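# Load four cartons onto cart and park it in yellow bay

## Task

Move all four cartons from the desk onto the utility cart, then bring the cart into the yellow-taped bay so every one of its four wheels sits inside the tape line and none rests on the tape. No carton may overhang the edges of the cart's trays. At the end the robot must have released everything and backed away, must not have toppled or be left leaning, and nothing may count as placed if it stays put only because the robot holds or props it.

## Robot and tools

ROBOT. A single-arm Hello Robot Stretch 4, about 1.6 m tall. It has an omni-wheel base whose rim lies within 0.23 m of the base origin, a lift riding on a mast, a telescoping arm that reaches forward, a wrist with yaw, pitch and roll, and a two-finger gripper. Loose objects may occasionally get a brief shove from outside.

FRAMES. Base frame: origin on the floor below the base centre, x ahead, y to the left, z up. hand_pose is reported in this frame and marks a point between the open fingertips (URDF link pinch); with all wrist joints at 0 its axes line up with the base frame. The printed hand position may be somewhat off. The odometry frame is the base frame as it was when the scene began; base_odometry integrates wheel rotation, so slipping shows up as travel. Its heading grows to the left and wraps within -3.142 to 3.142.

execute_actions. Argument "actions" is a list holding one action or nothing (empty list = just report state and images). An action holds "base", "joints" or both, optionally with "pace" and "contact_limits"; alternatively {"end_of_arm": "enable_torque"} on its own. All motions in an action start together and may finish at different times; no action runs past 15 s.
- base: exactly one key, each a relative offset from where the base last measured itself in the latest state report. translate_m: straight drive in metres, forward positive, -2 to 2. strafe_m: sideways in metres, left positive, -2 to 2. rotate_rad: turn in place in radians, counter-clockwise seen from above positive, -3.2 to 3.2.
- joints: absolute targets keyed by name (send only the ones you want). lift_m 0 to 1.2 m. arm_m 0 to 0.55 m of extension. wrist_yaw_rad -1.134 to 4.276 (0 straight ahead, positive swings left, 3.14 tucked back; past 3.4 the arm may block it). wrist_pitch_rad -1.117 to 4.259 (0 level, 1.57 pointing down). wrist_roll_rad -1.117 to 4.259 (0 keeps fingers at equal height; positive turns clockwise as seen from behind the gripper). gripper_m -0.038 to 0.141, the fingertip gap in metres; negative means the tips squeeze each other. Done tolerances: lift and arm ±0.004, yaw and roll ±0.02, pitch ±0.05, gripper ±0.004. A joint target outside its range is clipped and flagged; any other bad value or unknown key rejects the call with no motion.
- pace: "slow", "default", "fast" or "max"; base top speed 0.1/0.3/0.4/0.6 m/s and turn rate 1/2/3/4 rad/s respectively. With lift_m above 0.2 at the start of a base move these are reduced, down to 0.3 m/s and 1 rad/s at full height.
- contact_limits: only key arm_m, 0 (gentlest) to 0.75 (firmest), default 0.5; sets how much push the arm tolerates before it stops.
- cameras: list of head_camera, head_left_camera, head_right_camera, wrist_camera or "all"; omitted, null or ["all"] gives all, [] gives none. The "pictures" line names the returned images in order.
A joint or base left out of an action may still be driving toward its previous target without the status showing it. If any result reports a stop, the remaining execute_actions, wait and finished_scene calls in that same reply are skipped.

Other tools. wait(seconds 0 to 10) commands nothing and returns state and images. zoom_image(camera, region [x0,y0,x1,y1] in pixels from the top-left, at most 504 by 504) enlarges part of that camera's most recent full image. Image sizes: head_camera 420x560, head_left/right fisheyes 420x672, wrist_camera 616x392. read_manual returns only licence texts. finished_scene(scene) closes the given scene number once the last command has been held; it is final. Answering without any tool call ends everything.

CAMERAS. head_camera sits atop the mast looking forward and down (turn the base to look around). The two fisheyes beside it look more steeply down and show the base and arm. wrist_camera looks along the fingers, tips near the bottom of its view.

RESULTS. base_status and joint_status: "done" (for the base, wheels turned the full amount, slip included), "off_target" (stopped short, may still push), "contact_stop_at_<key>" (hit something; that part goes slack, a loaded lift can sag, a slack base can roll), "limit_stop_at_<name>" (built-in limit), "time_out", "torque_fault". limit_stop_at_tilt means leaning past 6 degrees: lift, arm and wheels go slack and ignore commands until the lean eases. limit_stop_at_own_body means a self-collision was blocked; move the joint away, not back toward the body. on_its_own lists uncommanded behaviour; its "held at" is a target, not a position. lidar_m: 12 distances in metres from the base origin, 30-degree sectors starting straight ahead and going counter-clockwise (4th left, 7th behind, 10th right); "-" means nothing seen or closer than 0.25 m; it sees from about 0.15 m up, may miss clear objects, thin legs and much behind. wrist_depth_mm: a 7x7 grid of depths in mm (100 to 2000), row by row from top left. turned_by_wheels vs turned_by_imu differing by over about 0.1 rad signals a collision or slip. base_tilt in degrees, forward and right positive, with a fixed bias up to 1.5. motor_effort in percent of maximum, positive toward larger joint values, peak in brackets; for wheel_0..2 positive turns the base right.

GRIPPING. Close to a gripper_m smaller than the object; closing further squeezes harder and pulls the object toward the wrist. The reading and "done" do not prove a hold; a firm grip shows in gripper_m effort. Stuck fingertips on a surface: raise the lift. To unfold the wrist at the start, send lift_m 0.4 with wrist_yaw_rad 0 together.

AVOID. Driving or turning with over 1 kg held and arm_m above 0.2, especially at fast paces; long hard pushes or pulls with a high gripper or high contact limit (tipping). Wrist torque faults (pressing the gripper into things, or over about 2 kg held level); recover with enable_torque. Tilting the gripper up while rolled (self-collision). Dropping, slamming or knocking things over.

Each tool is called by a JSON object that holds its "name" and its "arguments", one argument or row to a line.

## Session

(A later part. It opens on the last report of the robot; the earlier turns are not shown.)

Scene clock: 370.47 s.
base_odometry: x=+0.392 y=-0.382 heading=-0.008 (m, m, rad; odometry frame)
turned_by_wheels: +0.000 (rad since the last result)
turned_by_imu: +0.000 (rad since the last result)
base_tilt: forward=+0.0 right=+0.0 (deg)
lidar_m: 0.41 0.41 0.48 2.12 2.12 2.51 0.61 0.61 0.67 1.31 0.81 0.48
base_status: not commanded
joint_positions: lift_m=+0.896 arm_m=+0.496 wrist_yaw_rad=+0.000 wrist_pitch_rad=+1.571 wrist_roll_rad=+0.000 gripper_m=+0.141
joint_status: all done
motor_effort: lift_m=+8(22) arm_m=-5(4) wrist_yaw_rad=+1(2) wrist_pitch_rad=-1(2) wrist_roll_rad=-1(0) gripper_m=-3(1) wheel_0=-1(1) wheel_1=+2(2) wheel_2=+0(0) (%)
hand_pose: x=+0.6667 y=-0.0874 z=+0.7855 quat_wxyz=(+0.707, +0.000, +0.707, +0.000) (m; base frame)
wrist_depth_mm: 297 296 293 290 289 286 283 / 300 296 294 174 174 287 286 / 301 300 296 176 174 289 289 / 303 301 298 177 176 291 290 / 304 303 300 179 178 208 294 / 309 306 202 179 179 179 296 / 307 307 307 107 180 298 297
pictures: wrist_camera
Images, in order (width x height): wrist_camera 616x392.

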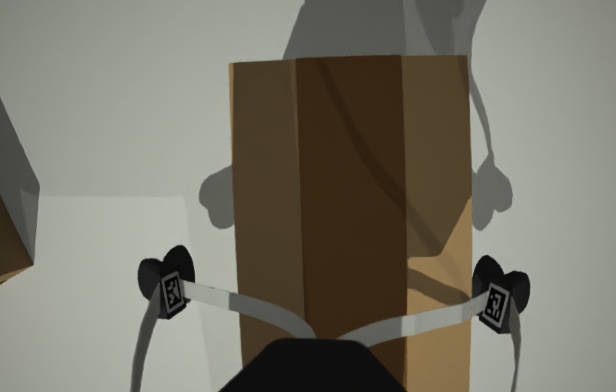

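{"name": "execute_actions", "arguments": {
  "actions": [
    {"joints":{"gripper_m":0.03}}
  ],
  "cameras": []
}}

{"name": "execute_actions", "arguments": {
  "actions": [
    {"joints":{"lift_m":1.1,"arm_m":0.1}}
  ],
  "cameras": ["wrist_camera"]
}}

Scene clock: 378.60 s.
base_odometry: x=+0.392 y=-0.382 heading=-0.008 (m, m, rad; odometry frame)
turned_by_wheels: +0.000 (rad since the last result)
turned_by_imu: +0.002 (rad since the last result)
base_tilt: forward=-0.1 right=+0.0 (deg)
lidar_m: 0.41 0.42 0.49 2.12 2.10 2.52 0.62 0.61 0.69 1.32 0.80 0.47
base_status: not commanded
joint_positions: lift_m=+0.895 arm_m=+0.496 wrist_yaw_rad=+0.000 wrist_pitch_rad=+1.570 wrist_roll_rad=+0.000 gripper_m=+0.031
joint_status: all done
motor_effort: lift_m=+15(15) arm_m=-4(4) wrist_yaw_rad=+1(1) wrist_pitch_rad=+0(1) wrist_roll_rad=-1(1) gripper_m=-31(33) wheel_0=-3(3) wheel_1=+2(1) wheel_2=+0(0) (%)
hand_pose: x=+0.6669 y=-0.0874 z=+0.7849 quat_wxyz=(+0.707, +0.000, +0.707, +0.000) (m; base frame)
wrist_depth_mm: 290 287 287 282 281 278 276 / 294 291 162 161 160 281 278 / 294 294 163 162 161 283 279 / 298 297 164 163 162 286 282 / 303 298 166 164 163 287 286 / 306 177 166 165 164 174 287 / 307 304 168 107 165 291 -
pictures: none
No camera images: the call's "cameras" was empty. Leave "cameras" out to get every camera's image.

Scene clock: 380.87 s.
base_odometry: x=+0.392 y=-0.382 heading=-0.008 (m, m, rad; odometry frame)
turned_by_wheels: +0.000 (rad since the last result)
turned_by_imu: +0.001 (rad since the last result)
base_tilt: forward=-0.1 right=+0.1 (deg)
lidar_m: 0.35 0.40 0.50 2.11 2.12 2.50 0.63 0.62 0.68 1.31 0.80 0.37
base_status: not commanded
joint_positions: lift_m=+1.100 arm_m=+0.101 wrist_yaw_rad=+0.000 wrist_pitch_rad=+1.571 wrist_roll_rad=+0.000 gripper_m=+0.031
joint_status: all done
motor_effort: lift_m=+23(26) arm_m=-5(3) wrist_yaw_rad=+3(1) wrist_pitch_rad=-1(1) wrist_roll_rad=-1(1) gripper_m=-30(30) wheel_0=-3(3) wheel_1=+1(1) wheel_2=+0(0) (%)
hand_pose: x=+0.2718 y=-0.0874 z=+0.9892 quat_wxyz=(+0.707, +0.000, +0.707, +0.000) (m; base frame)
wrist_depth_mm: 496 500 488 484 480 477 1182 / 504 500 163 161 160 1182 1182 / 512 1229 163 161 161 1205 1182 / 1255 1255 165 163 162 1229 1205 / 1308 1281 166 164 163 1229 1229 / 1308 177 166 165 164 175 1229 / 1308 1308 167 107 165 1281 1255
pictures: wrist_camera
Images, in order (width x height): wrist_camera 616x392.

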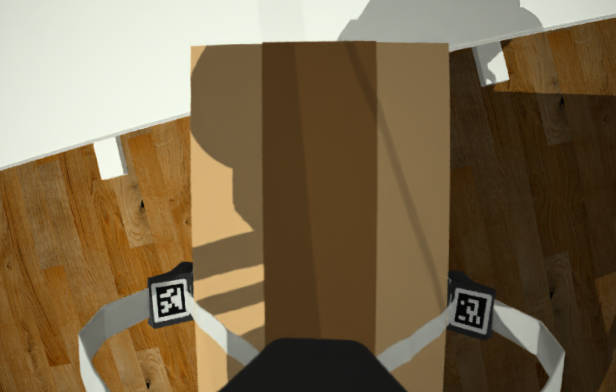

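{"name": "execute_actions", "arguments": {
  "actions": [
    {"base":{"rotate_rad":-3.1}}
  ],
  "cameras": []
}}

{"name": "execute_actions", "arguments": {
  "actions": [
    {"base":{"strafe_m":0.72},"joints":{"wrist_roll_rad":0.92}}
  ],
  "cameras": ["head_left_camera"]
}}

Scene clock: 392.50 s.
base_odometry: x=+0.392 y=-0.382 heading=-3.107 (m, m, rad; odometry frame)
turned_by_wheels: -3.099 (rad since the last result)
turned_by_imu: -3.185 (rad since the last result)
base_tilt: forward=-0.2 right=+0.0 (deg)
lidar_m: 0.33 0.59 0.70 1.33 0.85 0.49 0.41 0.43 0.50 2.08 2.08 0.37
base_status: done
joint_positions: lift_m=+1.100 arm_m=+0.101 wrist_yaw_rad=+0.000 wrist_pitch_rad=+1.570 wrist_roll_rad=+0.000 gripper_m=+0.031
joint_status: not commanded
motor_effort: lift_m=+22(23) arm_m=-5(5) wrist_yaw_rad=+1(0) wrist_pitch_rad=+0(1) wrist_roll_rad=-1(1) gripper_m=-31(31) wheel_0=+4(7) wheel_1=+3(10) wheel_2=+3(9) (%)
hand_pose: x=+0.2720 y=-0.0874 z=+0.9894 quat_wxyz=(+0.707, +0.000, +0.707, +0.000) (m; base frame)
wrist_depth_mm: 750 750 1060 1182 1205 1182 1182 / 750 1078 162 161 160 1205 1182 / 1098 1281 163 161 161 1182 1205 / 1255 1229 164 163 162 1205 1205 / 1281 1255 166 164 163 1229 1229 / 1281 177 167 165 164 174 1229 / 1308 1308 168 107 165 1255 1229
pictures: none
No camera images: the call's "cameras" was empty. Leave "cameras" out to get every camera's image.

Scene clock: 396.23 s.
base_odometry: x=+0.417 y=-1.102 heading=-3.107 (m, m, rad; odometry frame)
turned_by_wheels: +0.000 (rad since the last result)
turned_by_imu: +0.002 (rad since the last result)
base_tilt: forward=-0.1 right=+0.0 (deg)
lidar_m: 0.25 1.82 0.67 0.57 0.91 1.11 0.60 0.58 0.69 1.22 2.82 0.32
base_status: done
joint_positions: lift_m=+1.100 arm_m=+0.101 wrist_yaw_rad=+0.000 wrist_pitch_rad=+1.570 wrist_roll_rad=+0.920 gripper_m=+0.031
joint_status: all done
motor_effort: lift_m=+22(22) arm_m=-5(4) wrist_yaw_rad=+2(1) wrist_pitch_rad=+0(0) wrist_roll_rad=+0(7) gripper_m=-30(31) wheel_0=+0(9) wheel_1=+1(13) wheel_2=+0(2) (%)
hand_pose: x=+0.2719 y=-0.0874 z=+0.9894 quat_wxyz=(+0.634, +0.314, +0.633, -0.314) (m; base frame)
wrist_depth_mm: 418 421 413 991 1205 1205 1182 / 424 424 163 160 160 1229 1229 / 430 424 163 162 161 1205 1205 / 430 430 165 163 162 1229 1229 / 1308 1255 166 163 163 1229 1229 / 1308 177 167 165 165 173 1229 / 1182 1308 167 107 165 1255 854
pictures: head_left_camera
Images, in order (width x height): head_left_camera 420x672.

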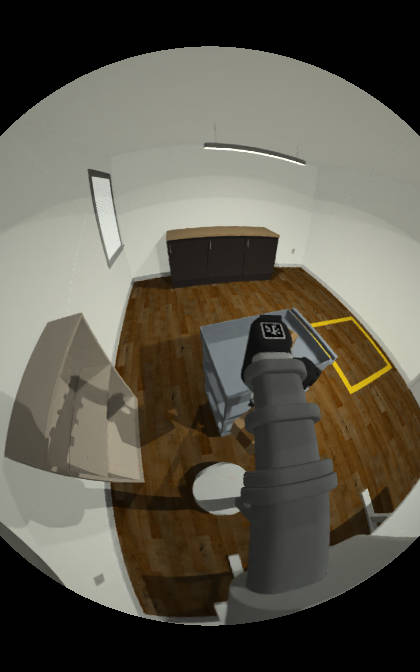

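{"name": "execute_actions", "arguments": {
  "actions": [
    {"joints":{"arm_m":0.5}}
  ],
  "cameras": ["wrist_camera"]
}}

Scene clock: 403.13 s.
base_odometry: x=+0.417 y=-1.102 heading=-3.107 (m, m, rad; odometry frame)
turned_by_wheels: +0.000 (rad since the last result)
turned_by_imu: +0.002 (rad since the last result)
base_tilt: forward=-0.2 right=+0.0 (deg)
lidar_m: 0.39 1.80 0.68 0.59 0.91 1.09 0.59 0.60 0.70 1.23 2.81 0.46
base_status: not commanded
joint_positions: lift_m=+1.100 arm_m=+0.499 wrist_yaw_rad=+0.000 wrist_pitch_rad=+1.570 wrist_roll_rad=+0.920 gripper_m=+0.031
joint_status: all done
motor_effort: lift_m=+22(21) arm_m=+5(6) wrist_yaw_rad=+1(0) wrist_pitch_rad=+2(1) wrist_roll_rad=+0(0) gripper_m=-28(31) wheel_0=+0(0) wheel_1=+1(1) wheel_2=+0(0) (%)
hand_pose: x=+0.6704 y=-0.0874 z=+0.9894 quat_wxyz=(+0.634, +0.314, +0.633, -0.314) (m; base frame)
wrist_depth_mm: 1255 410 413 399 296 410 407 / 1229 415 162 160 160 407 415 / 1205 421 163 162 161 410 389 / 1255 424 164 163 162 418 382 / 404 433 165 163 163 418 1255 / 399 178 167 166 164 174 1229 / 1281 397 168 107 165 418 1138
pictures: wrist_camera
Images, in order (width x height): wrist_camera 616x392.

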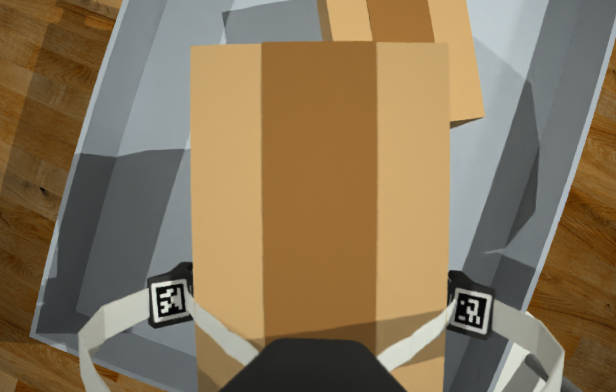

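{"name": "execute_actions", "arguments": {
  "actions": [
    {"base":{"strafe_m":0.025},"joints":{"arm_m":0.48}}
  ],
  "cameras": []
}}

{"name": "execute_actions", "arguments": {
  "actions": [
    {"joints":{"lift_m":0.98}}
  ],
  "cameras": ["wrist_camera"]
}}

Scene clock: 422.17 s.
base_odometry: x=+0.418 y=-1.127 heading=-3.107 (m, m, rad; odometry frame)
turned_by_wheels: +0.000 (rad since the last result)
turned_by_imu: +0.001 (rad since the last result)
base_tilt: forward=-0.1 right=+0.0 (deg)
lidar_m: 0.40 1.76 0.66 0.57 0.88 1.08 0.60 0.59 0.70 1.24 0.85 0.44
base_status: done
joint_positions: lift_m=+1.100 arm_m=+0.481 wrist_yaw_rad=+0.000 wrist_pitch_rad=+1.570 wrist_roll_rad=+0.920 gripper_m=+0.031
joint_status: all done
motor_effort: lift_m=+21(22) arm_m=-5(6) wrist_yaw_rad=+1(1) wrist_pitch_rad=+0(2) wrist_roll_rad=+0(0) gripper_m=-30(30) wheel_0=-2(8) wheel_1=+1(7) wheel_2=+0(0) (%)
hand_pose: x=+0.6520 y=-0.0874 z=+0.9894 quat_wxyz=(+0.634, +0.314, +0.633, -0.314) (m; base frame)
wrist_depth_mm: 1255 415 415 410 297 407 407 / 1229 415 162 160 160 410 402 / 1229 424 163 161 160 418 387 / 402 430 165 163 162 418 1205 / 413 427 165 164 163 410 1205 / 399 177 167 164 164 173 1229 / 1308 1281 168 107 165 427 1138
pictures: none
No camera images: the call's "cameras" was empty. Leave "cameras" out to get every camera's image.

Scene clock: 423.70 s.
base_odometry: x=+0.418 y=-1.127 heading=-3.107 (m, m, rad; odometry frame)
turned_by_wheels: +0.000 (rad since the last result)
turned_by_imu: +0.001 (rad since the last result)
base_tilt: forward=-0.2 right=-0.1 (deg)
lidar_m: 0.40 1.76 0.64 0.56 0.88 1.04 0.61 0.58 0.69 1.23 0.86 0.45
base_status: not commanded
joint_positions: lift_m=+0.980 arm_m=+0.481 wrist_yaw_rad=+0.000 wrist_pitch_rad=+1.570 wrist_roll_rad=+0.920 gripper_m=+0.031
joint_status: all done
motor_effort: lift_m=+16(19) arm_m=-5(5) wrist_yaw_rad=+2(1) wrist_pitch_rad=+0(1) wrist_roll_rad=+0(0) gripper_m=-29(29) wheel_0=-2(1) wheel_1=+1(1) wheel_2=+0(0) (%)
hand_pose: x=+0.6520 y=-0.0874 z=+0.8699 quat_wxyz=(+0.634, +0.314, +0.633, -0.314) (m; base frame)
wrist_depth_mm: 287 296 298 294 177 178 204 / 301 298 162 160 160 293 293 / 306 304 163 162 160 296 296 / 307 306 164 163 162 298 297 / 307 307 165 164 163 301 300 / 312 177 167 165 164 174 298 / 293 312 168 107 165 306 -
pictures: wrist_camera
Images, in order (width x height): wrist_camera 616x392.

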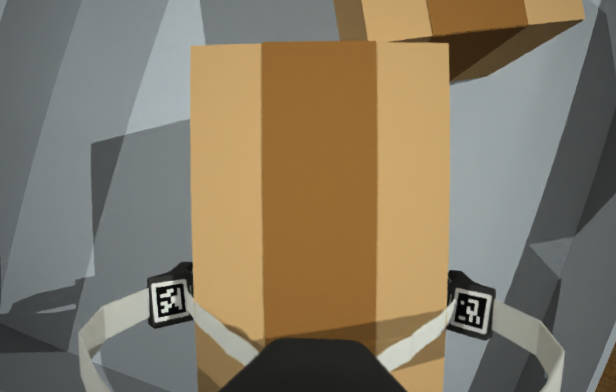

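{"name": "execute_actions", "arguments": {
  "actions": [
    {"joints":{"gripper_m":0.141}}
  ],
  "cameras": []
}}

{"name": "execute_actions", "arguments": {
  "actions": [
    {"joints":{"lift_m":1.1}}
  ],
  "cameras": ["wrist_camera"]
}}

Scene clock: 429.77 s.
base_odometry: x=+0.418 y=-1.127 heading=-3.107 (m, m, rad; odometry frame)
turned_by_wheels: +0.000 (rad since the last result)
turned_by_imu: +0.002 (rad since the last result)
base_tilt: forward=-0.1 right=+0.1 (deg)
lidar_m: 0.39 1.76 0.66 0.56 0.87 1.07 0.60 0.58 0.68 1.24 0.88 0.46
base_status: not commanded
joint_positions: lift_m=+0.980 arm_m=+0.481 wrist_yaw_rad=+0.000 wrist_pitch_rad=+1.569 wrist_roll_rad=+0.920 gripper_m=+0.141
joint_status: all done
motor_effort: lift_m=+16(16) arm_m=-5(5) wrist_yaw_rad=+1(0) wrist_pitch_rad=+2(3) wrist_roll_rad=-1(0) gripper_m=+0(30) wheel_0=-2(1) wheel_1=+1(1) wheel_2=+0(0) (%)
hand_pose: x=+0.6522 y=-0.0874 z=+0.8699 quat_wxyz=(+0.634, +0.314, +0.633, -0.314) (m; base frame)
wrist_depth_mm: 287 303 298 298 181 180 200 / 304 304 185 182 182 296 294 / 309 304 186 185 183 297 298 / 312 309 187 185 185 301 300 / 314 310 187 187 186 301 301 / 315 314 189 187 187 216 304 / 304 314 191 107 188 304 285
pictures: none
No camera images: the call's "cameras" was empty. Leave "cameras" out to get every camera's image.

Scene clock: 431.30 s.
base_odometry: x=+0.418 y=-1.127 heading=-3.107 (m, m, rad; odometry frame)
turned_by_wheels: +0.000 (rad since the last result)
turned_by_imu: +0.000 (rad since the last result)
base_tilt: forward=-0.2 right=+0.0 (deg)
lidar_m: 0.39 1.77 0.66 0.55 0.89 1.05 0.60 0.61 0.71 1.24 0.87 0.45
base_status: not commanded
joint_positions: lift_m=+1.100 arm_m=+0.481 wrist_yaw_rad=+0.000 wrist_pitch_rad=+1.570 wrist_roll_rad=+0.920 gripper_m=+0.141
joint_status: all done
motor_effort: lift_m=+21(22) arm_m=-5(5) wrist_yaw_rad=+1(0) wrist_pitch_rad=+1(2) wrist_roll_rad=-1(1) gripper_m=+0(1) wheel_0=-2(1) wheel_1=+1(1) wheel_2=+0(0) (%)
hand_pose: x=+0.6521 y=-0.0874 z=+0.9894 quat_wxyz=(+0.634, +0.314, +0.633, -0.314) (m; base frame)
wrist_depth_mm: 1205 415 421 418 296 410 407 / 1229 424 421 415 300 407 407 / 1255 424 421 301 418 415 392 / 404 424 424 304 418 418 1182 / 415 433 430 307 424 418 1229 / 392 402 430 309 309 212 1281 / 1281 1255 394 107 433 415 1118
pictures: wrist_camera
Images, in order (width x height): wrist_camera 616x392.

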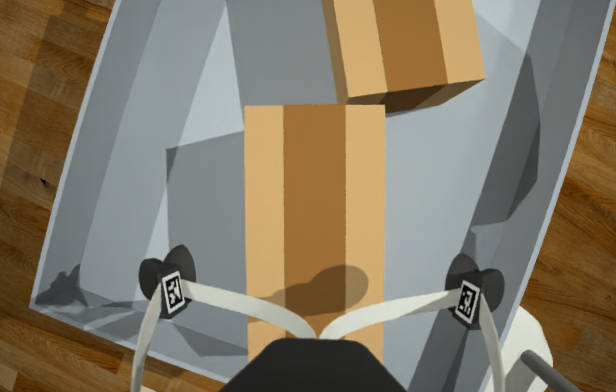

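{"name": "execute_actions", "arguments": {
  "actions": [
    {"joints":{"arm_m":0.1,"wrist_roll_rad":0}}
  ],
  "cameras": []
}}

{"name": "execute_actions", "arguments": {
  "actions": [
    {"base":{"strafe_m":-1.0},"pace":"fast"}
  ],
  "cameras": []
}}

{"name": "execute_actions", "arguments": {
  "actions": [
    {"base":{"rotate_rad":3.1},"joints":{"arm_m":0.5}}
  ],
  "cameras": ["wrist_camera","head_camera"]
}}

Scene clock: 446.07 s.
base_odometry: x=+0.418 y=-1.127 heading=-3.107 (m, m, rad; odometry frame)
turned_by_wheels: +0.000 (rad since the last result)
turned_by_imu: +0.002 (rad since the last result)
base_tilt: forward=-0.1 right=+0.0 (deg)
lidar_m: 0.39 1.77 0.66 0.56 0.89 1.06 0.60 0.60 0.68 1.23 0.89 0.44
base_status: not commanded
joint_positions: lift_m=+1.100 arm_m=+0.101 wrist_yaw_rad=+0.000 wrist_pitch_rad=+1.570 wrist_roll_rad=+0.000 gripper_m=+0.141
joint_status: all done
motor_effort: lift_m=+21(21) arm_m=-5(4) wrist_yaw_rad=+2(1) wrist_pitch_rad=+0(1) wrist_roll_rad=-2(5) gripper_m=-2(0) wheel_0=-1(1) wheel_1=+1(1) wheel_2=+0(0) (%)
hand_pose: x=+0.2719 y=-0.0874 z=+0.9894 quat_wxyz=(+0.707, +0.000, +0.707, +0.000) (m; base frame)
wrist_depth_mm: 1229 1255 418 413 402 732 715 / 1160 1255 1205 427 741 1182 1205 / 1160 1255 1229 1205 1205 1205 1205 / 1160 1281 1255 1205 1229 1205 1205 / 1182 1281 1229 1042 1205 1205 1205 / 1182 1281 1042 1042 1205 211 1229 / 1336 1308 1308 107 1255 1229 1255
pictures: none
No camera images: the call's "cameras" was empty. Leave "cameras" out to get every camera's image.

Scene clock: 450.43 s.
base_odometry: x=+0.384 y=-0.127 heading=-3.107 (m, m, rad; odometry frame)
turned_by_wheels: +0.000 (rad since the last result)
turned_by_imu: +0.003 (rad since the last result)
base_tilt: forward=-0.1 right=+0.0 (deg)
lidar_m: 2.96 0.73 0.79 1.58 0.71 0.42 0.35 0.36 0.42 1.83 1.84 2.19
base_status: done
joint_positions: lift_m=+1.100 arm_m=+0.101 wrist_yaw_rad=+0.000 wrist_pitch_rad=+1.570 wrist_roll_rad=+0.000 gripper_m=+0.141
joint_status: not commanded
motor_effort: lift_m=+21(22) arm_m=-4(5) wrist_yaw_rad=+2(2) wrist_pitch_rad=+0(0) wrist_roll_rad=-2(2) gripper_m=+0(1) wheel_0=+3(11) wheel_1=+0(12) wheel_2=+0(0) (%)
hand_pose: x=+0.2719 y=-0.0874 z=+0.9894 quat_wxyz=(+0.707, +0.000, +0.707, +0.000) (m; base frame)
wrist_depth_mm: 741 1160 1229 1229 1205 1205 1205 / 1078 1281 1229 1205 1182 1205 1205 / 1281 1255 1255 1229 1229 1205 1205 / 1255 1281 1255 1255 1205 1205 1205 / 1281 1281 1255 1025 1255 1205 1205 / 1281 1281 1042 1042 1255 212 1229 / 1281 1281 1255 107 1281 1255 1255
pictures: none
No camera images: the call's "cameras" was empty. Leave "cameras" out to get every camera's image.

Scene clock: 454.10 s.
base_odometry: x=+0.384 y=-0.127 heading=-0.008 (m, m, rad; odometry frame)
turned_by_wheels: +3.099 (rad since the last result)
turned_by_imu: +3.188 (rad since the last result)
base_tilt: forward=-0.1 right=-0.1 (deg)
lidar_m: 0.35 0.36 0.43 1.87 1.87 2.20 2.99 0.71 0.77 1.57 0.67 0.40
base_status: done
joint_positions: lift_m=+1.100 arm_m=+0.499 wrist_yaw_rad=+0.000 wrist_pitch_rad=+1.570 wrist_roll_rad=+0.000 gripper_m=+0.141
joint_status: all done
motor_effort: lift_m=+18(21) arm_m=+4(7) wrist_yaw_rad=+1(0) wrist_pitch_rad=+1(2) wrist_roll_rad=-1(2) gripper_m=-1(1) wheel_0=-2(8) wheel_1=-2(6) wheel_2=-3(11) (%)
hand_pose: x=+0.6705 y=-0.0874 z=+0.9897 quat_wxyz=(+0.707, +0.000, +0.707, +0.000) (m; base frame)
wrist_depth_mm: 504 496 488 492 484 477 477 / 508 504 496 496 488 480 480 / 508 500 379 492 496 480 477 / 512 508 387 382 496 492 488 / 517 512 387 384 500 500 492 / 521 517 508 508 500 211 492 / 525 525 521 107 500 504 496
pictures: head_camera, wrist_camera
Images, in order (width x height): head_camera 420x560, wrist_camera 616x392.

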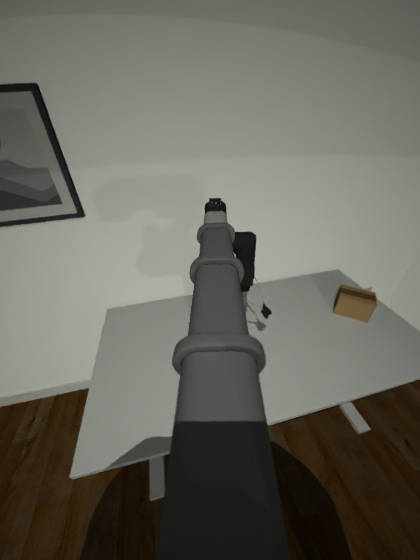

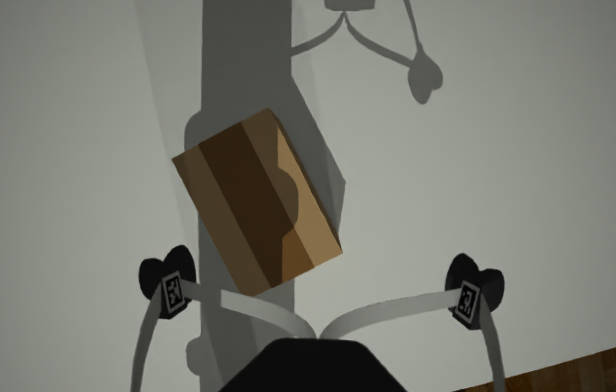

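{"name": "execute_actions", "arguments": {
  "actions": [
    {"base":{"strafe_m":0.056},"joints":{"arm_m":0.52,"wrist_roll_rad":-0.49,"lift_m":0.95}}
  ],
  "cameras": ["wrist_camera"]
}}

Scene clock: 465.73 s.
base_odometry: x=+0.384 y=-0.072 heading=-0.008 (m, m, rad; odometry frame)
turned_by_wheels: +0.000 (rad since the last result)
turned_by_imu: +0.002 (rad since the last result)
base_tilt: forward=-0.1 right=+0.1 (deg)
lidar_m: 0.33 0.33 0.41 1.80 1.79 2.15 3.00 0.74 0.80 1.62 0.65 0.38
base_status: done
joint_positions: lift_m=+0.950 arm_m=+0.519 wrist_yaw_rad=+0.000 wrist_pitch_rad=+1.570 wrist_roll_rad=-0.490 gripper_m=+0.141
joint_status: all done
motor_effort: lift_m=+13(16) arm_m=+5(5) wrist_yaw_rad=+2(1) wrist_pitch_rad=+1(1) wrist_roll_rad=-3(7) gripper_m=-1(2) wheel_0=-1(10) wheel_1=+2(12) wheel_2=+0(2) (%)
hand_pose: x=+0.6902 y=-0.0874 z=+0.8401 quat_wxyz=(+0.686, -0.171, +0.686, +0.171) (m; base frame)
wrist_depth_mm: 351 349 343 340 336 334 330 / 351 351 347 342 338 334 330 / 355 351 347 227 226 336 336 / 362 355 351 229 227 340 338 / 362 357 234 229 228 345 340 / 366 362 236 231 229 212 340 / 368 364 362 107 349 347 343
pictures: wrist_camera
Images, in order (width x height): wrist_camera 616x392.

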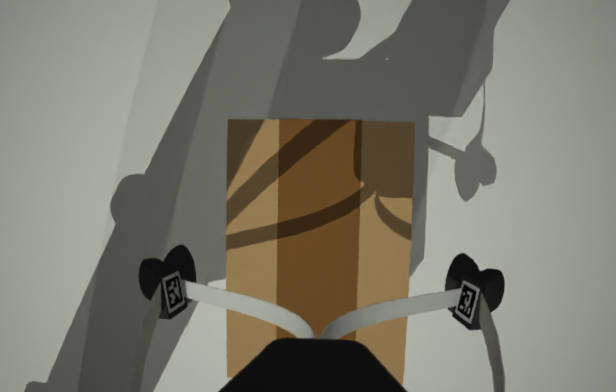

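Well aligned.

{"name": "execute_actions", "arguments": {
  "actions": [
    {"joints":{"lift_m":0.895}}
  ],
  "cameras": ["wrist_camera"]
}}

Scene clock: 469.60 s.
base_odometry: x=+0.384 y=-0.072 heading=-0.008 (m, m, rad; odometry frame)
turned_by_wheels: +0.000 (rad since the last result)
turned_by_imu: +0.001 (rad since the last result)
base_tilt: forward=-0.1 right=-0.1 (deg)
lidar_m: 0.33 0.35 0.40 1.79 1.82 2.14 3.00 0.75 0.81 1.63 0.66 0.39
base_status: not commanded
joint_positions: lift_m=+0.896 arm_m=+0.519 wrist_yaw_rad=+0.000 wrist_pitch_rad=+1.571 wrist_roll_rad=-0.490 gripper_m=+0.141
joint_status: all done
motor_effort: lift_m=+10(14) arm_m=+5(5) wrist_yaw_rad=+3(3) wrist_pitch_rad=-3(3) wrist_roll_rad=-2(2) gripper_m=-2(0) wheel_0=-1(2) wheel_1=+2(2) wheel_2=+0(0) (%)
hand_pose: x=+0.6899 y=-0.0874 z=+0.7854 quat_wxyz=(+0.686, -0.171, +0.686, +0.171) (m; base frame)
wrist_depth_mm: 297 294 290 289 285 282 281 / 297 297 294 291 287 286 282 / 303 300 177 174 173 286 285 / 303 301 178 175 175 289 289 / 306 303 179 177 176 291 289 / 310 304 181 178 176 197 291 / 312 307 182 107 178 297 293
pictures: wrist_camera
Images, in order (width x height): wrist_camera 616x392.

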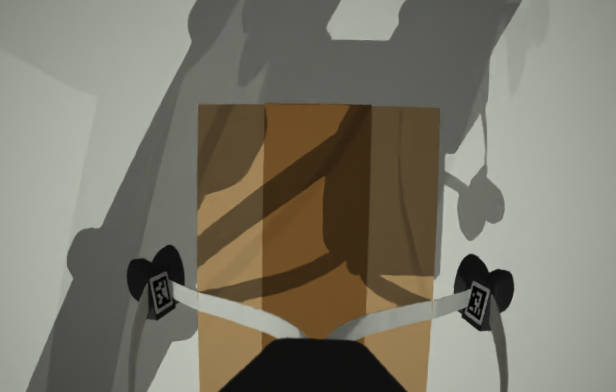

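{"name": "execute_actions", "arguments": {
  "actions": [
    {"joints":{"gripper_m":0.03}}
  ],
  "cameras": []
}}

{"name": "execute_actions", "arguments": {
  "actions": [
    {"joints":{"lift_m":1.1,"arm_m":0.1}}
  ],
  "cameras": []
}}

{"name": "execute_actions", "arguments": {
  "actions": [
    {"base":{"rotate_rad":-3.1}}
  ],
  "cameras": []
}}

{"name": "execute_actions", "arguments": {
  "actions": [
    {"base":{"strafe_m":1.0},"joints":{"wrist_roll_rad":0.92}}
  ],
  "cameras": []
}}

{"name": "execute_actions", "arguments": {
  "actions": [
    {"joints":{"arm_m":0.5}}
  ],
  "cameras": ["wrist_camera"]
}}

Scene clock: 477.57 s.
base_odometry: x=+0.384 y=-0.072 heading=-0.008 (m, m, rad; odometry frame)
turned_by_wheels: +0.000 (rad since the last result)
turned_by_imu: +0.002 (rad since the last result)
base_tilt: forward=-0.2 right=+0.1 (deg)
lidar_m: 0.33 0.35 0.42 1.79 1.81 2.14 2.99 0.75 0.78 1.64 0.65 0.39
base_status: not commanded
joint_positions: lift_m=+0.895 arm_m=+0.519 wrist_yaw_rad=+0.000 wrist_pitch_rad=+1.570 wrist_roll_rad=-0.490 gripper_m=+0.031
joint_status: all done
motor_effort: lift_m=+17(16) arm_m=+4(5) wrist_yaw_rad=+1(2) wrist_pitch_rad=+0(3) wrist_roll_rad=-2(2) gripper_m=-30(30) wheel_0=+0(1) wheel_1=+2(2) wheel_2=+0(0) (%)
hand_pose: x=+0.6902 y=-0.0874 z=+0.7848 quat_wxyz=(+0.686, -0.171, +0.686, +0.171) (m; base frame)
wrist_depth_mm: 291 290 287 283 281 274 273 / 297 294 287 285 282 278 274 / 298 294 163 162 160 279 278 / 300 297 164 162 161 282 281 / 303 300 165 163 161 285 282 / 306 178 166 164 163 174 285 / 307 303 167 107 163 290 -
pictures: none
No camera images: the call's "cameras" was empty. Leave "cameras" out to get every camera's image.

Scene clock: 479.90 s.
base_odometry: x=+0.384 y=-0.072 heading=-0.008 (m, m, rad; odometry frame)
turned_by_wheels: +0.000 (rad since the last result)
turned_by_imu: +0.001 (rad since the last result)
base_tilt: forward=-0.2 right=+0.1 (deg)
lidar_m: 0.27 0.34 0.42 1.80 1.83 2.14 2.99 0.75 0.79 1.63 0.65 0.25
base_status: not commanded
joint_positions: lift_m=+1.099 arm_m=+0.101 wrist_yaw_rad=+0.000 wrist_pitch_rad=+1.570 wrist_roll_rad=-0.490 gripper_m=+0.031
joint_status: all done
motor_effort: lift_m=+25(25) arm_m=-4(6) wrist_yaw_rad=+2(0) wrist_pitch_rad=-1(2) wrist_roll_rad=-1(2) gripper_m=-32(29) wheel_0=-1(1) wheel_1=+2(2) wheel_2=+0(0) (%)
hand_pose: x=+0.2719 y=-0.0874 z=+0.9891 quat_wxyz=(+0.686, -0.171, +0.686, +0.171) (m; base frame)
wrist_depth_mm: 508 500 500 488 480 473 469 / 1281 504 492 488 484 480 477 / 1281 1255 163 161 160 484 480 / 1281 1255 164 162 161 1205 480 / 1255 1281 165 163 162 1205 1205 / 1308 178 165 164 163 175 1205 / 1336 1308 167 107 163 1255 1229
pictures: none
No camera images: the call's "cameras" was empty. Leave "cameras" out to get every camera's image.

Scene clock: 483.57 s.
base_odometry: x=+0.384 y=-0.072 heading=-3.107 (m, m, rad; odometry frame)
turned_by_wheels: -3.099 (rad since the last result)
turned_by_imu: -3.186 (rad since the last result)
base_tilt: forward=-0.2 right=-0.1 (deg)
lidar_m: 0.27 0.77 0.81 1.62 0.73 0.41 0.34 0.34 0.40 1.78 1.78 0.25
base_status: done
joint_positions: lift_m=+1.100 arm_m=+0.101 wrist_yaw_rad=+0.000 wrist_pitch_rad=+1.570 wrist_roll_rad=-0.490 gripper_m=+0.031
joint_status: not commanded
motor_effort: lift_m=+23(25) arm_m=-5(5) wrist_yaw_rad=+1(1) wrist_pitch_rad=+0(2) wrist_roll_rad=-2(2) gripper_m=-33(32) wheel_0=+4(8) wheel_1=+5(8) wheel_2=+2(8) (%)
hand_pose: x=+0.2719 y=-0.0874 z=+0.9892 quat_wxyz=(+0.686, -0.172, +0.686, +0.171) (m; base frame)
wrist_depth_mm: 1229 1255 1205 1205 1182 1182 1182 / 1255 1255 1229 1229 1229 1182 1182 / 1281 1255 164 162 160 1205 1205 / 1281 1281 164 162 161 1229 1182 / 1308 1308 165 163 162 1229 1205 / 1308 178 166 164 163 174 1205 / 1336 1308 167 107 163 1255 1229
pictures: none
No camera images: the call's "cameras" was empty. Leave "cameras" out to get every camera's image.

Scene clock: 488.23 s.
base_odometry: x=+0.419 y=-1.071 heading=-3.107 (m, m, rad; odometry frame)
turned_by_wheels: +0.000 (rad since the last result)
turned_by_imu: +0.002 (rad since the last result)
base_tilt: forward=-0.2 right=+0.1 (deg)
lidar_m: 0.40 1.86 0.72 0.63 0.93 1.15 0.59 0.57 0.69 1.22 2.78 0.31
base_status: done
joint_positions: lift_m=+1.100 arm_m=+0.101 wrist_yaw_rad=+0.000 wrist_pitch_rad=+1.570 wrist_roll_rad=+0.920 gripper_m=+0.031
joint_status: all done
motor_effort: lift_m=+23(23) arm_m=-5(4) wrist_yaw_rad=+1(1) wrist_pitch_rad=+0(1) wrist_roll_rad=+0(7) gripper_m=-29(31) wheel_0=-1(12) wheel_1=+0(10) wheel_2=+0(2) (%)
hand_pose: x=+0.2720 y=-0.0874 z=+0.9892 quat_wxyz=(+0.634, +0.314, +0.633, -0.314) (m; base frame)
wrist_depth_mm: 397 418 574 1205 1205 1182 1138 / 397 424 668 1205 1182 1205 1182 / 424 424 163 161 160 1182 1182 / 430 427 164 162 161 1229 1205 / 1255 430 164 163 162 1205 1255 / 1255 178 166 163 163 174 1229 / 1205 1255 167 107 163 1281 854
pictures: none
No camera images: the call's "cameras" was empty. Leave "cameras" out to get every camera's image.

Scene clock: 490.53 s.
base_odometry: x=+0.419 y=-1.071 heading=-3.107 (m, m, rad; odometry frame)
turned_by_wheels: +0.000 (rad since the last result)
turned_by_imu: +0.001 (rad since the last result)
base_tilt: forward=-0.2 right=+0.0 (deg)
lidar_m: 0.39 1.87 0.72 0.63 0.95 1.15 0.60 0.57 0.68 1.22 2.77 0.48
base_status: not commanded
joint_positions: lift_m=+1.100 arm_m=+0.499 wrist_yaw_rad=+0.000 wrist_pitch_rad=+1.570 wrist_roll_rad=+0.920 gripper_m=+0.031
joint_status: all done
motor_effort: lift_m=+23(23) arm_m=+4(5) wrist_yaw_rad=+1(0) wrist_pitch_rad=+1(2) wrist_roll_rad=+0(0) gripper_m=-30(30) wheel_0=-1(1) wheel_1=+0(0) wheel_2=+0(0) (%)
hand_pose: x=+0.6704 y=-0.0874 z=+0.9892 quat_wxyz=(+0.634, +0.314, +0.633, -0.314) (m; base frame)
wrist_depth_mm: 1229 413 413 297 294 407 404 / 1205 415 415 298 296 413 399 / 1255 424 163 161 160 413 387 / 404 430 164 162 161 415 1205 / 407 433 165 163 162 407 1229 / 407 177 166 163 163 175 1255 / 377 436 167 107 163 421 1138
pictures: wrist_camera
Images, in order (width x height): wrist_camera 616x392.

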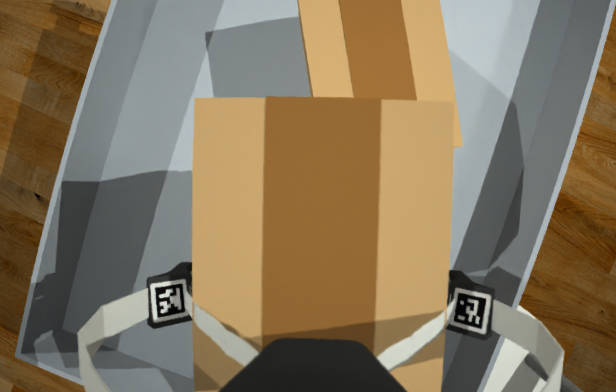

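{"name": "execute_actions", "arguments": {
  "actions": [
    {"base":{"strafe_m":0.07},"joints":{"arm_m":0.55}}
  ],
  "cameras": []
}}

{"name": "execute_actions", "arguments": {
  "actions": [
    {"base":{"translate_m":0.04},"pace":"slow"}
  ],
  "cameras": ["wrist_camera"]
}}

Scene clock: 497.37 s.
base_odometry: x=+0.421 y=-1.141 heading=-3.107 (m, m, rad; odometry frame)
turned_by_wheels: +0.000 (rad since the last result)
turned_by_imu: +0.001 (rad since the last result)
base_tilt: forward=-0.1 right=+0.0 (deg)
lidar_m: 0.41 1.70 0.62 0.54 0.87 1.04 0.60 0.59 0.70 1.27 0.88 0.45
base_status: done
joint_positions: lift_m=+1.100 arm_m=+0.546 wrist_yaw_rad=+0.000 wrist_pitch_rad=+1.570 wrist_roll_rad=+0.920 gripper_m=+0.031
joint_status: all done
joint sent to its limit — the command would take arm_m past its upper limit, so that joint was sent only as far as its limit.
motor_effort: lift_m=+23(23) arm_m=+4(7) wrist_yaw_rad=+1(1) wrist_pitch_rad=+0(2) wrist_roll_rad=-1(0) gripper_m=-29(32) wheel_0=+1(9) wheel_1=+1(10) wheel_2=+0(1) (%)
hand_pose: x=+0.7176 y=-0.0874 z=+0.9892 quat_wxyz=(+0.634, +0.314, +0.633, -0.314) (m; base frame)
wrist_depth_mm: 1229 1229 413 413 342 291 407 / 1229 1205 415 415 327 294 351 / 1229 1229 163 161 160 389 413 / 1255 427 164 162 161 421 413 / 1281 427 165 163 162 418 418 / 1229 178 166 164 163 175 384 / 1281 402 166 107 163 421 384
pictures: none
No camera images: the call's "cameras" was empty. Leave "cameras" out to get every camera's image.

Scene clock: 498.90 s.
base_odometry: x=+0.382 y=-1.142 heading=-3.107 (m, m, rad; odometry frame)
turned_by_wheels: +0.000 (rad since the last result)
turned_by_imu: +0.001 (rad since the last result)
base_tilt: forward=-0.1 right=+0.0 (deg)
lidar_m: 0.35 1.76 0.66 0.56 0.87 1.06 0.64 0.64 0.75 1.32 0.78 0.39
base_status: done
joint_positions: lift_m=+1.100 arm_m=+0.546 wrist_yaw_rad=+0.000 wrist_pitch_rad=+1.570 wrist_roll_rad=+0.920 gripper_m=+0.031
joint_status: not commanded
motor_effort: lift_m=+23(23) arm_m=+4(5) wrist_yaw_rad=+1(1) wrist_pitch_rad=+0(1) wrist_roll_rad=-1(1) gripper_m=-31(31) wheel_0=+3(6) wheel_1=+4(7) wheel_2=-6(8) (%)
hand_pose: x=+0.7176 y=-0.0874 z=+0.9892 quat_wxyz=(+0.634, +0.314, +0.633, -0.314) (m; base frame)
wrist_depth_mm: 1255 1229 415 413 410 293 290 / 1205 1229 418 415 410 294 293 / 1229 1229 162 161 160 297 296 / 1281 1255 164 162 161 300 415 / 1281 1229 165 163 162 304 415 / 1255 178 166 163 163 175 418 / 1281 392 167 107 163 304 389
pictures: wrist_camera
Images, in order (width x height): wrist_camera 616x392.

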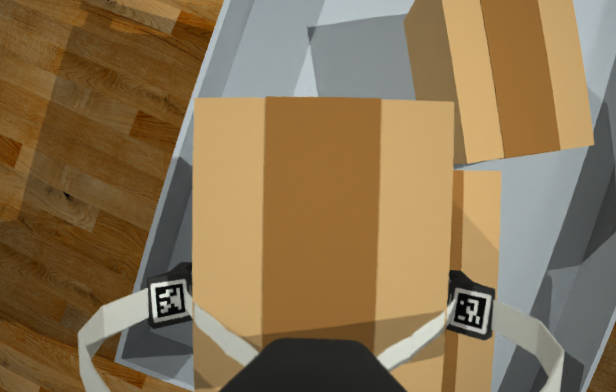

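{"name": "execute_actions", "arguments": {
  "actions": [
    {"joints":{"lift_m":0.99},"contact_limits":{"arm_m":0.5}}
  ],
  "cameras": ["wrist_camera"]
}}

{"name": "execute_actions", "arguments": {
  "actions": [
    {"joints":{"gripper_m":0.12}}
  ],
  "cameras": []
}}

{"name": "execute_actions", "arguments": {
  "actions": [
    {"joints":{"lift_m":1.1}}
  ],
  "cameras": ["wrist_camera"]
}}

action 0: "contact_limits": arm_m has a limit but is not in "joints" beside it: add it there, or leave its limit out

Scene clock: 507.90 s.
base_odometry: x=+0.382 y=-1.142 heading=-3.106 (m, m, rad; odometry frame)
turned_by_wheels: +0.000 (rad since the last result)
turned_by_imu: +0.002 (rad since the last result)
base_tilt: forward=-0.1 right=+0.1 (deg)
lidar_m: 0.35 1.74 0.66 0.56 0.88 1.05 0.65 0.64 0.76 1.33 0.75 0.39
base_status: not commanded
joint_positions: lift_m=+1.100 arm_m=+0.547 wrist_yaw_rad=+0.001 wrist_pitch_rad=+1.568 wrist_roll_rad=+0.920 gripper_m=+0.120
joint_status: all done
motor_effort: lift_m=+22(23) arm_m=+4(5) wrist_yaw_rad=-1(2) wrist_pitch_rad=+5(10) wrist_roll_rad=-1(0) gripper_m=-2(31) wheel_0=+3(3) wheel_1=+2(4) wheel_2=-3(6) (%)
hand_pose: x=+0.7182 y=-0.0874 z=+0.9894 quat_wxyz=(+0.635, +0.314, +0.633, -0.313) (m; base frame)
wrist_depth_mm: 1255 1229 418 415 413 293 294 / 1205 1255 418 418 413 296 296 / 1281 1255 203 190 185 300 298 / 1255 1281 204 191 186 301 418 / 1281 1255 204 192 188 304 418 / 1281 1281 201 193 187 304 421 / 1281 421 208 107 310 309 415
pictures: none
No camera images: the call's "cameras" was empty. Leave "cameras" out to get every camera's image.

Scene clock: 508.20 s.
base_odometry: x=+0.382 y=-1.142 heading=-3.106 (m, m, rad; odometry frame)
turned_by_wheels: +0.000 (rad since the last result)
turned_by_imu: +0.000 (rad since the last result)
base_tilt: forward=-0.1 right=+0.0 (deg)
lidar_m: 0.34 1.75 0.64 0.56 0.88 1.05 0.65 0.64 0.74 1.34 0.75 0.40
base_status: not commanded
joint_positions: lift_m=+1.100 arm_m=+0.547 wrist_yaw_rad=+0.001 wrist_pitch_rad=+1.568 wrist_roll_rad=+0.920 gripper_m=+0.120
joint_status: all done
motor_effort: lift_m=+22(21) arm_m=+4(4) wrist_yaw_rad=-1(1) wrist_pitch_rad=+5(5) wrist_roll_rad=-1(1) gripper_m=-1(3) wheel_0=+3(3) wheel_1=+2(2) wheel_2=-3(3) (%)
hand_pose: x=+0.7182 y=-0.0874 z=+0.9894 quat_wxyz=(+0.635, +0.314, +0.633, -0.313) (m; base frame)
wrist_depth_mm: 1229 1229 418 413 415 294 291 / 1229 1229 421 418 418 297 296 / 1281 1255 203 190 185 298 297 / 1255 1255 202 192 186 301 415 / 1281 1255 204 193 187 303 421 / 1255 1255 201 193 187 304 421 / 1308 424 208 107 309 307 415
pictures: wrist_camera
Images, in order (width x height): wrist_camera 616x392.

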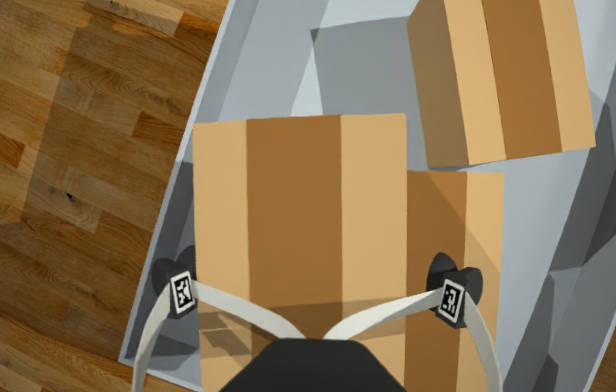

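My lowering call was rejected because of a mistake in the contact-limit arguments, but the release after it still ran. The carton dropped a few cm and is leaning on the tray rim and carton 2. I'll pick it up again and set it down properly.

{"name": "execute_actions", "arguments": {
  "actions": [
    {"joints":{"lift_m":1.075,"gripper_m":0.141}}
  ],
  "cameras": []
}}

{"name": "execute_actions", "arguments": {
  "actions": [
    {"joints":{"gripper_m":0.03}}
  ],
  "cameras": []
}}

{"name": "execute_actions", "arguments": {
  "actions": [
    {"joints":{"lift_m":1.13}}
  ],
  "cameras": ["wrist_camera"]
}}

Scene clock: 518.67 s.
base_odometry: x=+0.382 y=-1.142 heading=-3.106 (m, m, rad; odometry frame)
turned_by_wheels: +0.000 (rad since the last result)
turned_by_imu: +0.001 (rad since the last result)
base_tilt: forward=-0.2 right=+0.0 (deg)
lidar_m: 0.36 1.75 0.66 0.54 0.86 1.06 0.65 0.64 0.76 1.33 0.79 0.40
base_status: not commanded
joint_positions: lift_m=+1.075 arm_m=+0.547 wrist_yaw_rad=+0.002 wrist_pitch_rad=+1.567 wrist_roll_rad=+0.920 gripper_m=+0.141
joint_status: all done
motor_effort: lift_m=+13(21) arm_m=+4(4) wrist_yaw_rad=-3(3) wrist_pitch_rad=+10(13) wrist_roll_rad=-1(1) gripper_m=-2(0) wheel_0=+3(3) wheel_1=+2(2) wheel_2=-2(3) (%)
hand_pose: x=+0.7188 y=-0.0874 z=+0.9651 quat_wxyz=(+0.635, +0.314, +0.633, -0.313) (m; base frame)
wrist_depth_mm: 1255 1205 392 392 392 270 267 / 1205 1255 394 392 392 272 271 / 1229 1205 189 169 219 276 272 / 1255 1229 189 170 220 277 394 / 1308 1229 191 172 222 277 397 / 1255 343 189 169 186 211 397 / 1281 384 194 107 270 282 402
pictures: none
No camera images: the call's "cameras" was empty. Leave "cameras" out to get every camera's image.

Scene clock: 520.77 s.
base_odometry: x=+0.382 y=-1.142 heading=-3.106 (m, m, rad; odometry frame)
turned_by_wheels: +0.000 (rad since the last result)
turned_by_imu: +0.001 (rad since the last result)
base_tilt: forward=-0.2 right=+0.0 (deg)
lidar_m: 0.36 1.77 0.65 0.55 0.87 1.07 0.65 0.63 0.74 1.35 0.76 0.41
base_status: not commanded
joint_positions: lift_m=+1.075 arm_m=+0.547 wrist_yaw_rad=+0.000 wrist_pitch_rad=+1.570 wrist_roll_rad=+0.920 gripper_m=+0.031
joint_status: all done
motor_effort: lift_m=+16(17) arm_m=+4(4) wrist_yaw_rad=+1(4) wrist_pitch_rad=+0(18) wrist_roll_rad=-1(1) gripper_m=-33(33) wheel_0=+3(3) wheel_1=+2(2) wheel_2=-2(2) (%)
hand_pose: x=+0.7177 y=-0.0874 z=+0.9648 quat_wxyz=(+0.634, +0.314, +0.633, -0.314) (m; base frame)
wrist_depth_mm: 1205 1182 387 389 384 268 267 / 1205 1229 392 392 387 270 267 / 1205 1229 175 167 161 281 272 / 1205 1255 175 167 161 276 389 / 1229 1255 176 167 161 277 392 / 1229 177 174 167 162 179 397 / 1255 377 176 107 160 282 392
pictures: none
No camera images: the call's "cameras" was empty. Leave "cameras" out to get every camera's image.

Scene clock: 521.90 s.
base_odometry: x=+0.382 y=-1.142 heading=-3.106 (m, m, rad; odometry frame)
turned_by_wheels: +0.000 (rad since the last result)
turned_by_imu: +0.000 (rad since the last result)
base_tilt: forward=-0.1 right=+0.0 (deg)
lidar_m: 0.35 1.75 0.66 0.54 0.90 1.06 0.64 0.63 0.75 1.34 0.76 0.41
base_status: not commanded
joint_positions: lift_m=+1.129 arm_m=+0.547 wrist_yaw_rad=+0.000 wrist_pitch_rad=+1.570 wrist_roll_rad=+0.920 gripper_m=+0.031
joint_status: all done
motor_effort: lift_m=+25(26) arm_m=+3(3) wrist_yaw_rad=+1(2) wrist_pitch_rad=+0(0) wrist_roll_rad=-1(1) gripper_m=-33(33) wheel_0=+3(3) wheel_1=+2(2) wheel_2=-2(2) (%)
hand_pose: x=+0.7178 y=-0.0874 z=+1.0191 quat_wxyz=(+0.634, +0.314, +0.633, -0.314) (m; base frame)
wrist_depth_mm: 1255 1229 1255 439 436 322 322 / 1281 1255 449 445 442 325 320 / 1255 1281 175 167 161 327 327 / 1281 1281 175 167 161 330 445 / 1336 1281 176 167 162 332 449 / 1308 177 175 167 162 179 436 / 1308 1308 176 107 160 334 392
pictures: wrist_camera
Images, in order (width x height): wrist_camera 616x392.

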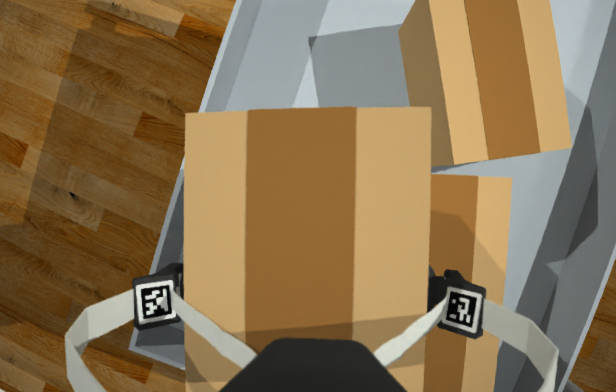

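{"name": "execute_actions", "arguments": {
  "actions": [
    {"base":{"strafe_m":-0.10}}
  ],
  "cameras": []
}}

{"name": "execute_actions", "arguments": {
  "actions": [
    {"base":{"translate_m":0.07},"pace":"slow"}
  ],
  "cameras": ["wrist_camera"]
}}

Scene clock: 529.47 s.
base_odometry: x=+0.378 y=-1.042 heading=-3.106 (m, m, rad; odometry frame)
turned_by_wheels: +0.000 (rad since the last result)
turned_by_imu: +0.001 (rad since the last result)
base_tilt: forward=-0.1 right=+0.1 (deg)
lidar_m: 0.36 0.62 0.73 0.66 1.00 1.15 0.62 0.61 0.71 1.34 2.75 0.44
base_status: done
joint_positions: lift_m=+1.129 arm_m=+0.547 wrist_yaw_rad=+0.000 wrist_pitch_rad=+1.570 wrist_roll_rad=+0.920 gripper_m=+0.031
joint_status: not commanded
motor_effort: lift_m=+25(25) arm_m=+4(4) wrist_yaw_rad=+1(1) wrist_pitch_rad=+0(1) wrist_roll_rad=-1(1) gripper_m=-31(31) wheel_0=+1(13) wheel_1=-1(6) wheel_2=+0(2) (%)
hand_pose: x=+0.7178 y=-0.0874 z=+1.0191 quat_wxyz=(+0.634, +0.314, +0.633, -0.314) (m; base frame)
wrist_depth_mm: 1255 1229 442 442 439 439 436 / 1255 1255 445 442 325 324 436 / 1281 1255 174 167 161 327 439 / 1255 1255 175 167 162 329 445 / 1308 455 175 167 161 449 430 / 1281 177 174 167 162 178 415 / 1308 462 177 107 160 455 1182
pictures: none
No camera images: the call's "cameras" was empty. Leave "cameras" out to get every camera's image.

Scene clock: 531.43 s.
base_odometry: x=+0.308 y=-1.045 heading=-3.106 (m, m, rad; odometry frame)
turned_by_wheels: +0.000 (rad since the last result)
turned_by_imu: +0.001 (rad since the last result)
base_tilt: forward=-0.2 right=+0.0 (deg)
lidar_m: 0.30 0.31 0.79 0.66 1.00 1.19 0.69 0.68 0.79 2.69 0.69 0.36
base_status: done
joint_positions: lift_m=+1.129 arm_m=+0.547 wrist_yaw_rad=+0.000 wrist_pitch_rad=+1.570 wrist_roll_rad=+0.920 gripper_m=+0.031
joint_status: not commanded
motor_effort: lift_m=+25(25) arm_m=+4(4) wrist_yaw_rad=+2(2) wrist_pitch_rad=+1(0) wrist_roll_rad=-1(1) gripper_m=-32(31) wheel_0=+5(5) wheel_1=+4(9) wheel_2=-4(10) (%)
hand_pose: x=+0.7178 y=-0.0874 z=+1.0191 quat_wxyz=(+0.634, +0.314, +0.633, -0.314) (m; base frame)
wrist_depth_mm: 1255 1255 1229 442 436 439 430 / 1255 1255 1255 445 439 439 439 / 1281 1281 175 167 161 324 439 / 1281 1308 175 167 161 330 387 / 1281 1281 176 168 162 330 330 / 1281 177 175 167 162 179 452 / 1308 1308 176 107 159 340 430
pictures: wrist_camera
Images, in order (width x height): wrist_camera 616x392.

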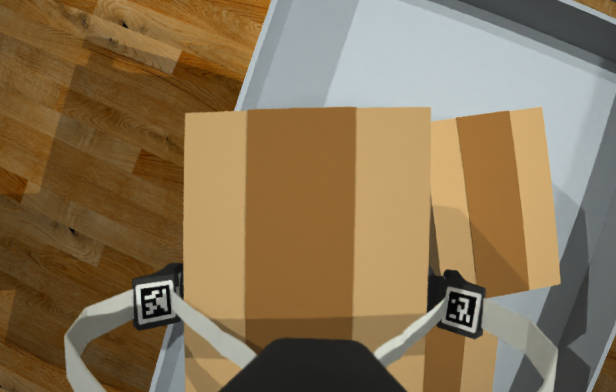

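{"name": "execute_actions", "arguments": {
  "actions": [
    {"joints":{"wrist_roll_rad":1.15,"lift_m":1.03}}
  ],
  "cameras": ["wrist_camera"]
}}

Scene clock: 541.13 s.
base_odometry: x=+0.308 y=-1.045 heading=-3.106 (m, m, rad; odometry frame)
turned_by_wheels: +0.000 (rad since the last result)
turned_by_imu: +0.001 (rad since the last result)
base_tilt: forward=-0.1 right=+0.0 (deg)
lidar_m: 0.29 0.31 0.80 0.66 1.00 1.19 0.70 0.67 0.79 2.71 0.68 0.36
base_status: not commanded
joint_positions: lift_m=+1.030 arm_m=+0.547 wrist_yaw_rad=+0.000 wrist_pitch_rad=+1.570 wrist_roll_rad=+1.150 gripper_m=+0.031
joint_status: all done
motor_effort: lift_m=+17(25) arm_m=+3(4) wrist_yaw_rad=+1(1) wrist_pitch_rad=+1(0) wrist_roll_rad=+0(4) gripper_m=-32(33) wheel_0=+4(5) wheel_1=+3(3) wheel_2=-4(4) (%)
hand_pose: x=+0.7178 y=-0.0874 z=+0.9198 quat_wxyz=(+0.594, +0.385, +0.593, -0.384) (m; base frame)
wrist_depth_mm: 1160 1138 347 343 342 342 224 / 1160 1160 347 347 342 226 225 / 1182 1160 175 167 161 229 226 / 1205 1182 176 167 161 230 229 / 1182 1160 175 167 161 232 230 / 1205 176 174 167 162 179 234 / 1182 1182 177 107 160 234 -
pictures: wrist_camera
Images, in order (width x height): wrist_camera 616x392.

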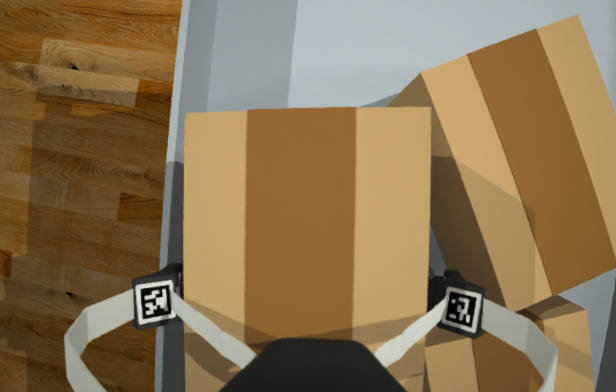

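{"name": "execute_actions", "arguments": {
  "actions": [
    {"joints":{"lift_m":0.985},"pace":"slow"}
  ],
  "cameras": ["wrist_camera"]
}}

Scene clock: 550.23 s.
base_odometry: x=+0.308 y=-1.045 heading=-3.106 (m, m, rad; odometry frame)
turned_by_wheels: +0.000 (rad since the last result)
turned_by_imu: +0.001 (rad since the last result)
base_tilt: forward=-0.1 right=+0.1 (deg)
lidar_m: 0.28 0.29 0.79 0.65 0.98 1.21 0.69 0.66 0.80 2.71 0.68 0.37
base_status: not commanded
joint_positions: lift_m=+0.985 arm_m=+0.547 wrist_yaw_rad=+0.000 wrist_pitch_rad=+1.570 wrist_roll_rad=+1.150 gripper_m=+0.031
joint_status: all done
motor_effort: lift_m=+17(17) arm_m=+4(4) wrist_yaw_rad=+1(1) wrist_pitch_rad=+1(1) wrist_roll_rad=+0(0) gripper_m=-33(32) wheel_0=+5(5) wheel_1=+3(3) wheel_2=-4(4) (%)
hand_pose: x=+0.7178 y=-0.0874 z=+0.8748 quat_wxyz=(+0.594, +0.385, +0.593, -0.384) (m; base frame)
wrist_depth_mm: 1098 1118 301 301 297 238 - / 1098 1118 301 300 300 182 181 / 1098 1118 175 167 161 184 183 / 1118 1118 176 167 161 206 185 / 1160 1138 175 167 161 230 186 / 1118 177 174 167 160 179 187 / 1160 303 176 107 159 203 -
pictures: wrist_camera
Images, in order (width x height): wrist_camera 616x392.

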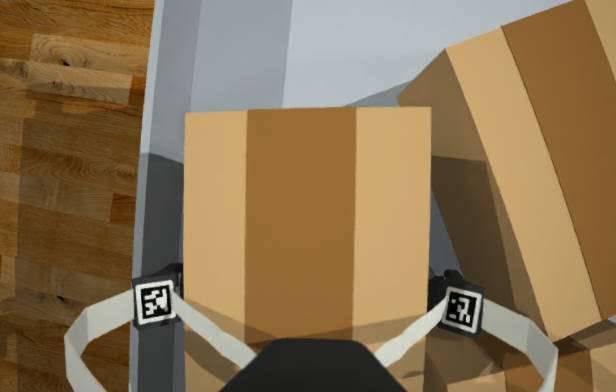

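It went down without contact. I'll open the gripper gently.

{"name": "execute_actions", "arguments": {
  "actions": [
    {"joints":{"gripper_m":0.11}}
  ],
  "cameras": []
}}

{"name": "execute_actions", "arguments": {
  "actions": [
    {"joints":{"lift_m":1.12}}
  ],
  "cameras": ["wrist_camera","head_left_camera"]
}}

Scene clock: 558.90 s.
base_odometry: x=+0.308 y=-1.045 heading=-3.106 (m, m, rad; odometry frame)
turned_by_wheels: +0.000 (rad since the last result)
turned_by_imu: +0.002 (rad since the last result)
base_tilt: forward=-0.2 right=+0.0 (deg)
lidar_m: 0.29 0.31 0.78 0.66 1.00 1.16 0.68 0.67 0.78 2.69 0.69 0.35
base_status: not commanded
joint_positions: lift_m=+0.985 arm_m=+0.547 wrist_yaw_rad=-0.002 wrist_pitch_rad=+1.574 wrist_roll_rad=+1.150 gripper_m=+0.110
joint_status: all done
motor_effort: lift_m=+17(17) arm_m=+3(3) wrist_yaw_rad=+8(8) wrist_pitch_rad=-10(10) wrist_roll_rad=-1(0) gripper_m=-3(33) wheel_0=+4(5) wheel_1=+3(4) wheel_2=-3(4) (%)
hand_pose: x=+0.7166 y=-0.0874 z=+0.8748 quat_wxyz=(+0.592, +0.385, +0.594, -0.386) (m; base frame)
wrist_depth_mm: 1138 1118 304 304 303 186 - / 1098 1138 304 306 304 187 185 / 1118 1118 297 185 180 188 187 / 1118 1118 193 186 180 204 189 / 1138 1182 193 187 182 218 190 / 1138 306 194 187 183 212 191 / 1138 307 196 107 183 201 196
pictures: none
No camera images: the call's "cameras" was empty. Leave "cameras" out to get every camera's image.

Scene clock: 560.53 s.
base_odometry: x=+0.308 y=-1.045 heading=-3.106 (m, m, rad; odometry frame)
turned_by_wheels: +0.000 (rad since the last result)
turned_by_imu: +0.001 (rad since the last result)
base_tilt: forward=-0.2 right=+0.0 (deg)
lidar_m: 0.29 0.31 0.79 0.66 1.01 1.20 0.69 0.68 0.79 2.69 0.70 0.37
base_status: not commanded
joint_positions: lift_m=+1.120 arm_m=+0.547 wrist_yaw_rad=+0.000 wrist_pitch_rad=+1.570 wrist_roll_rad=+1.150 gripper_m=+0.110
joint_status: all done
motor_effort: lift_m=+22(25) arm_m=+3(4) wrist_yaw_rad=+2(7) wrist_pitch_rad=-1(11) wrist_roll_rad=-1(1) gripper_m=-4(4) wheel_0=+4(4) wheel_1=+3(4) wheel_2=-3(3) (%)
hand_pose: x=+0.7177 y=-0.0874 z=+1.0094 quat_wxyz=(+0.593, +0.385, +0.593, -0.385) (m; base frame)
wrist_depth_mm: 1255 1229 439 436 433 436 430 / 1308 1255 439 442 436 317 430 / 1281 1308 442 442 322 319 436 / 1281 1229 445 325 325 320 322 / 1308 1255 449 325 327 325 442 / 1308 1281 382 329 330 325 445 / 1281 1308 455 107 329 329 449
pictures: head_left_camera, wrist_camera
Images, in order (width x height): head_left_camera 420x672, wrist_camera 616x392.

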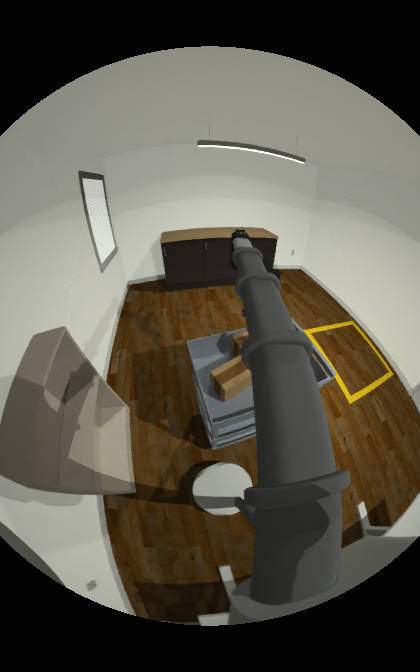

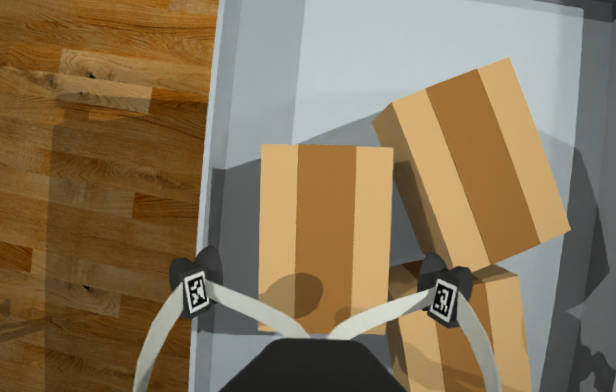

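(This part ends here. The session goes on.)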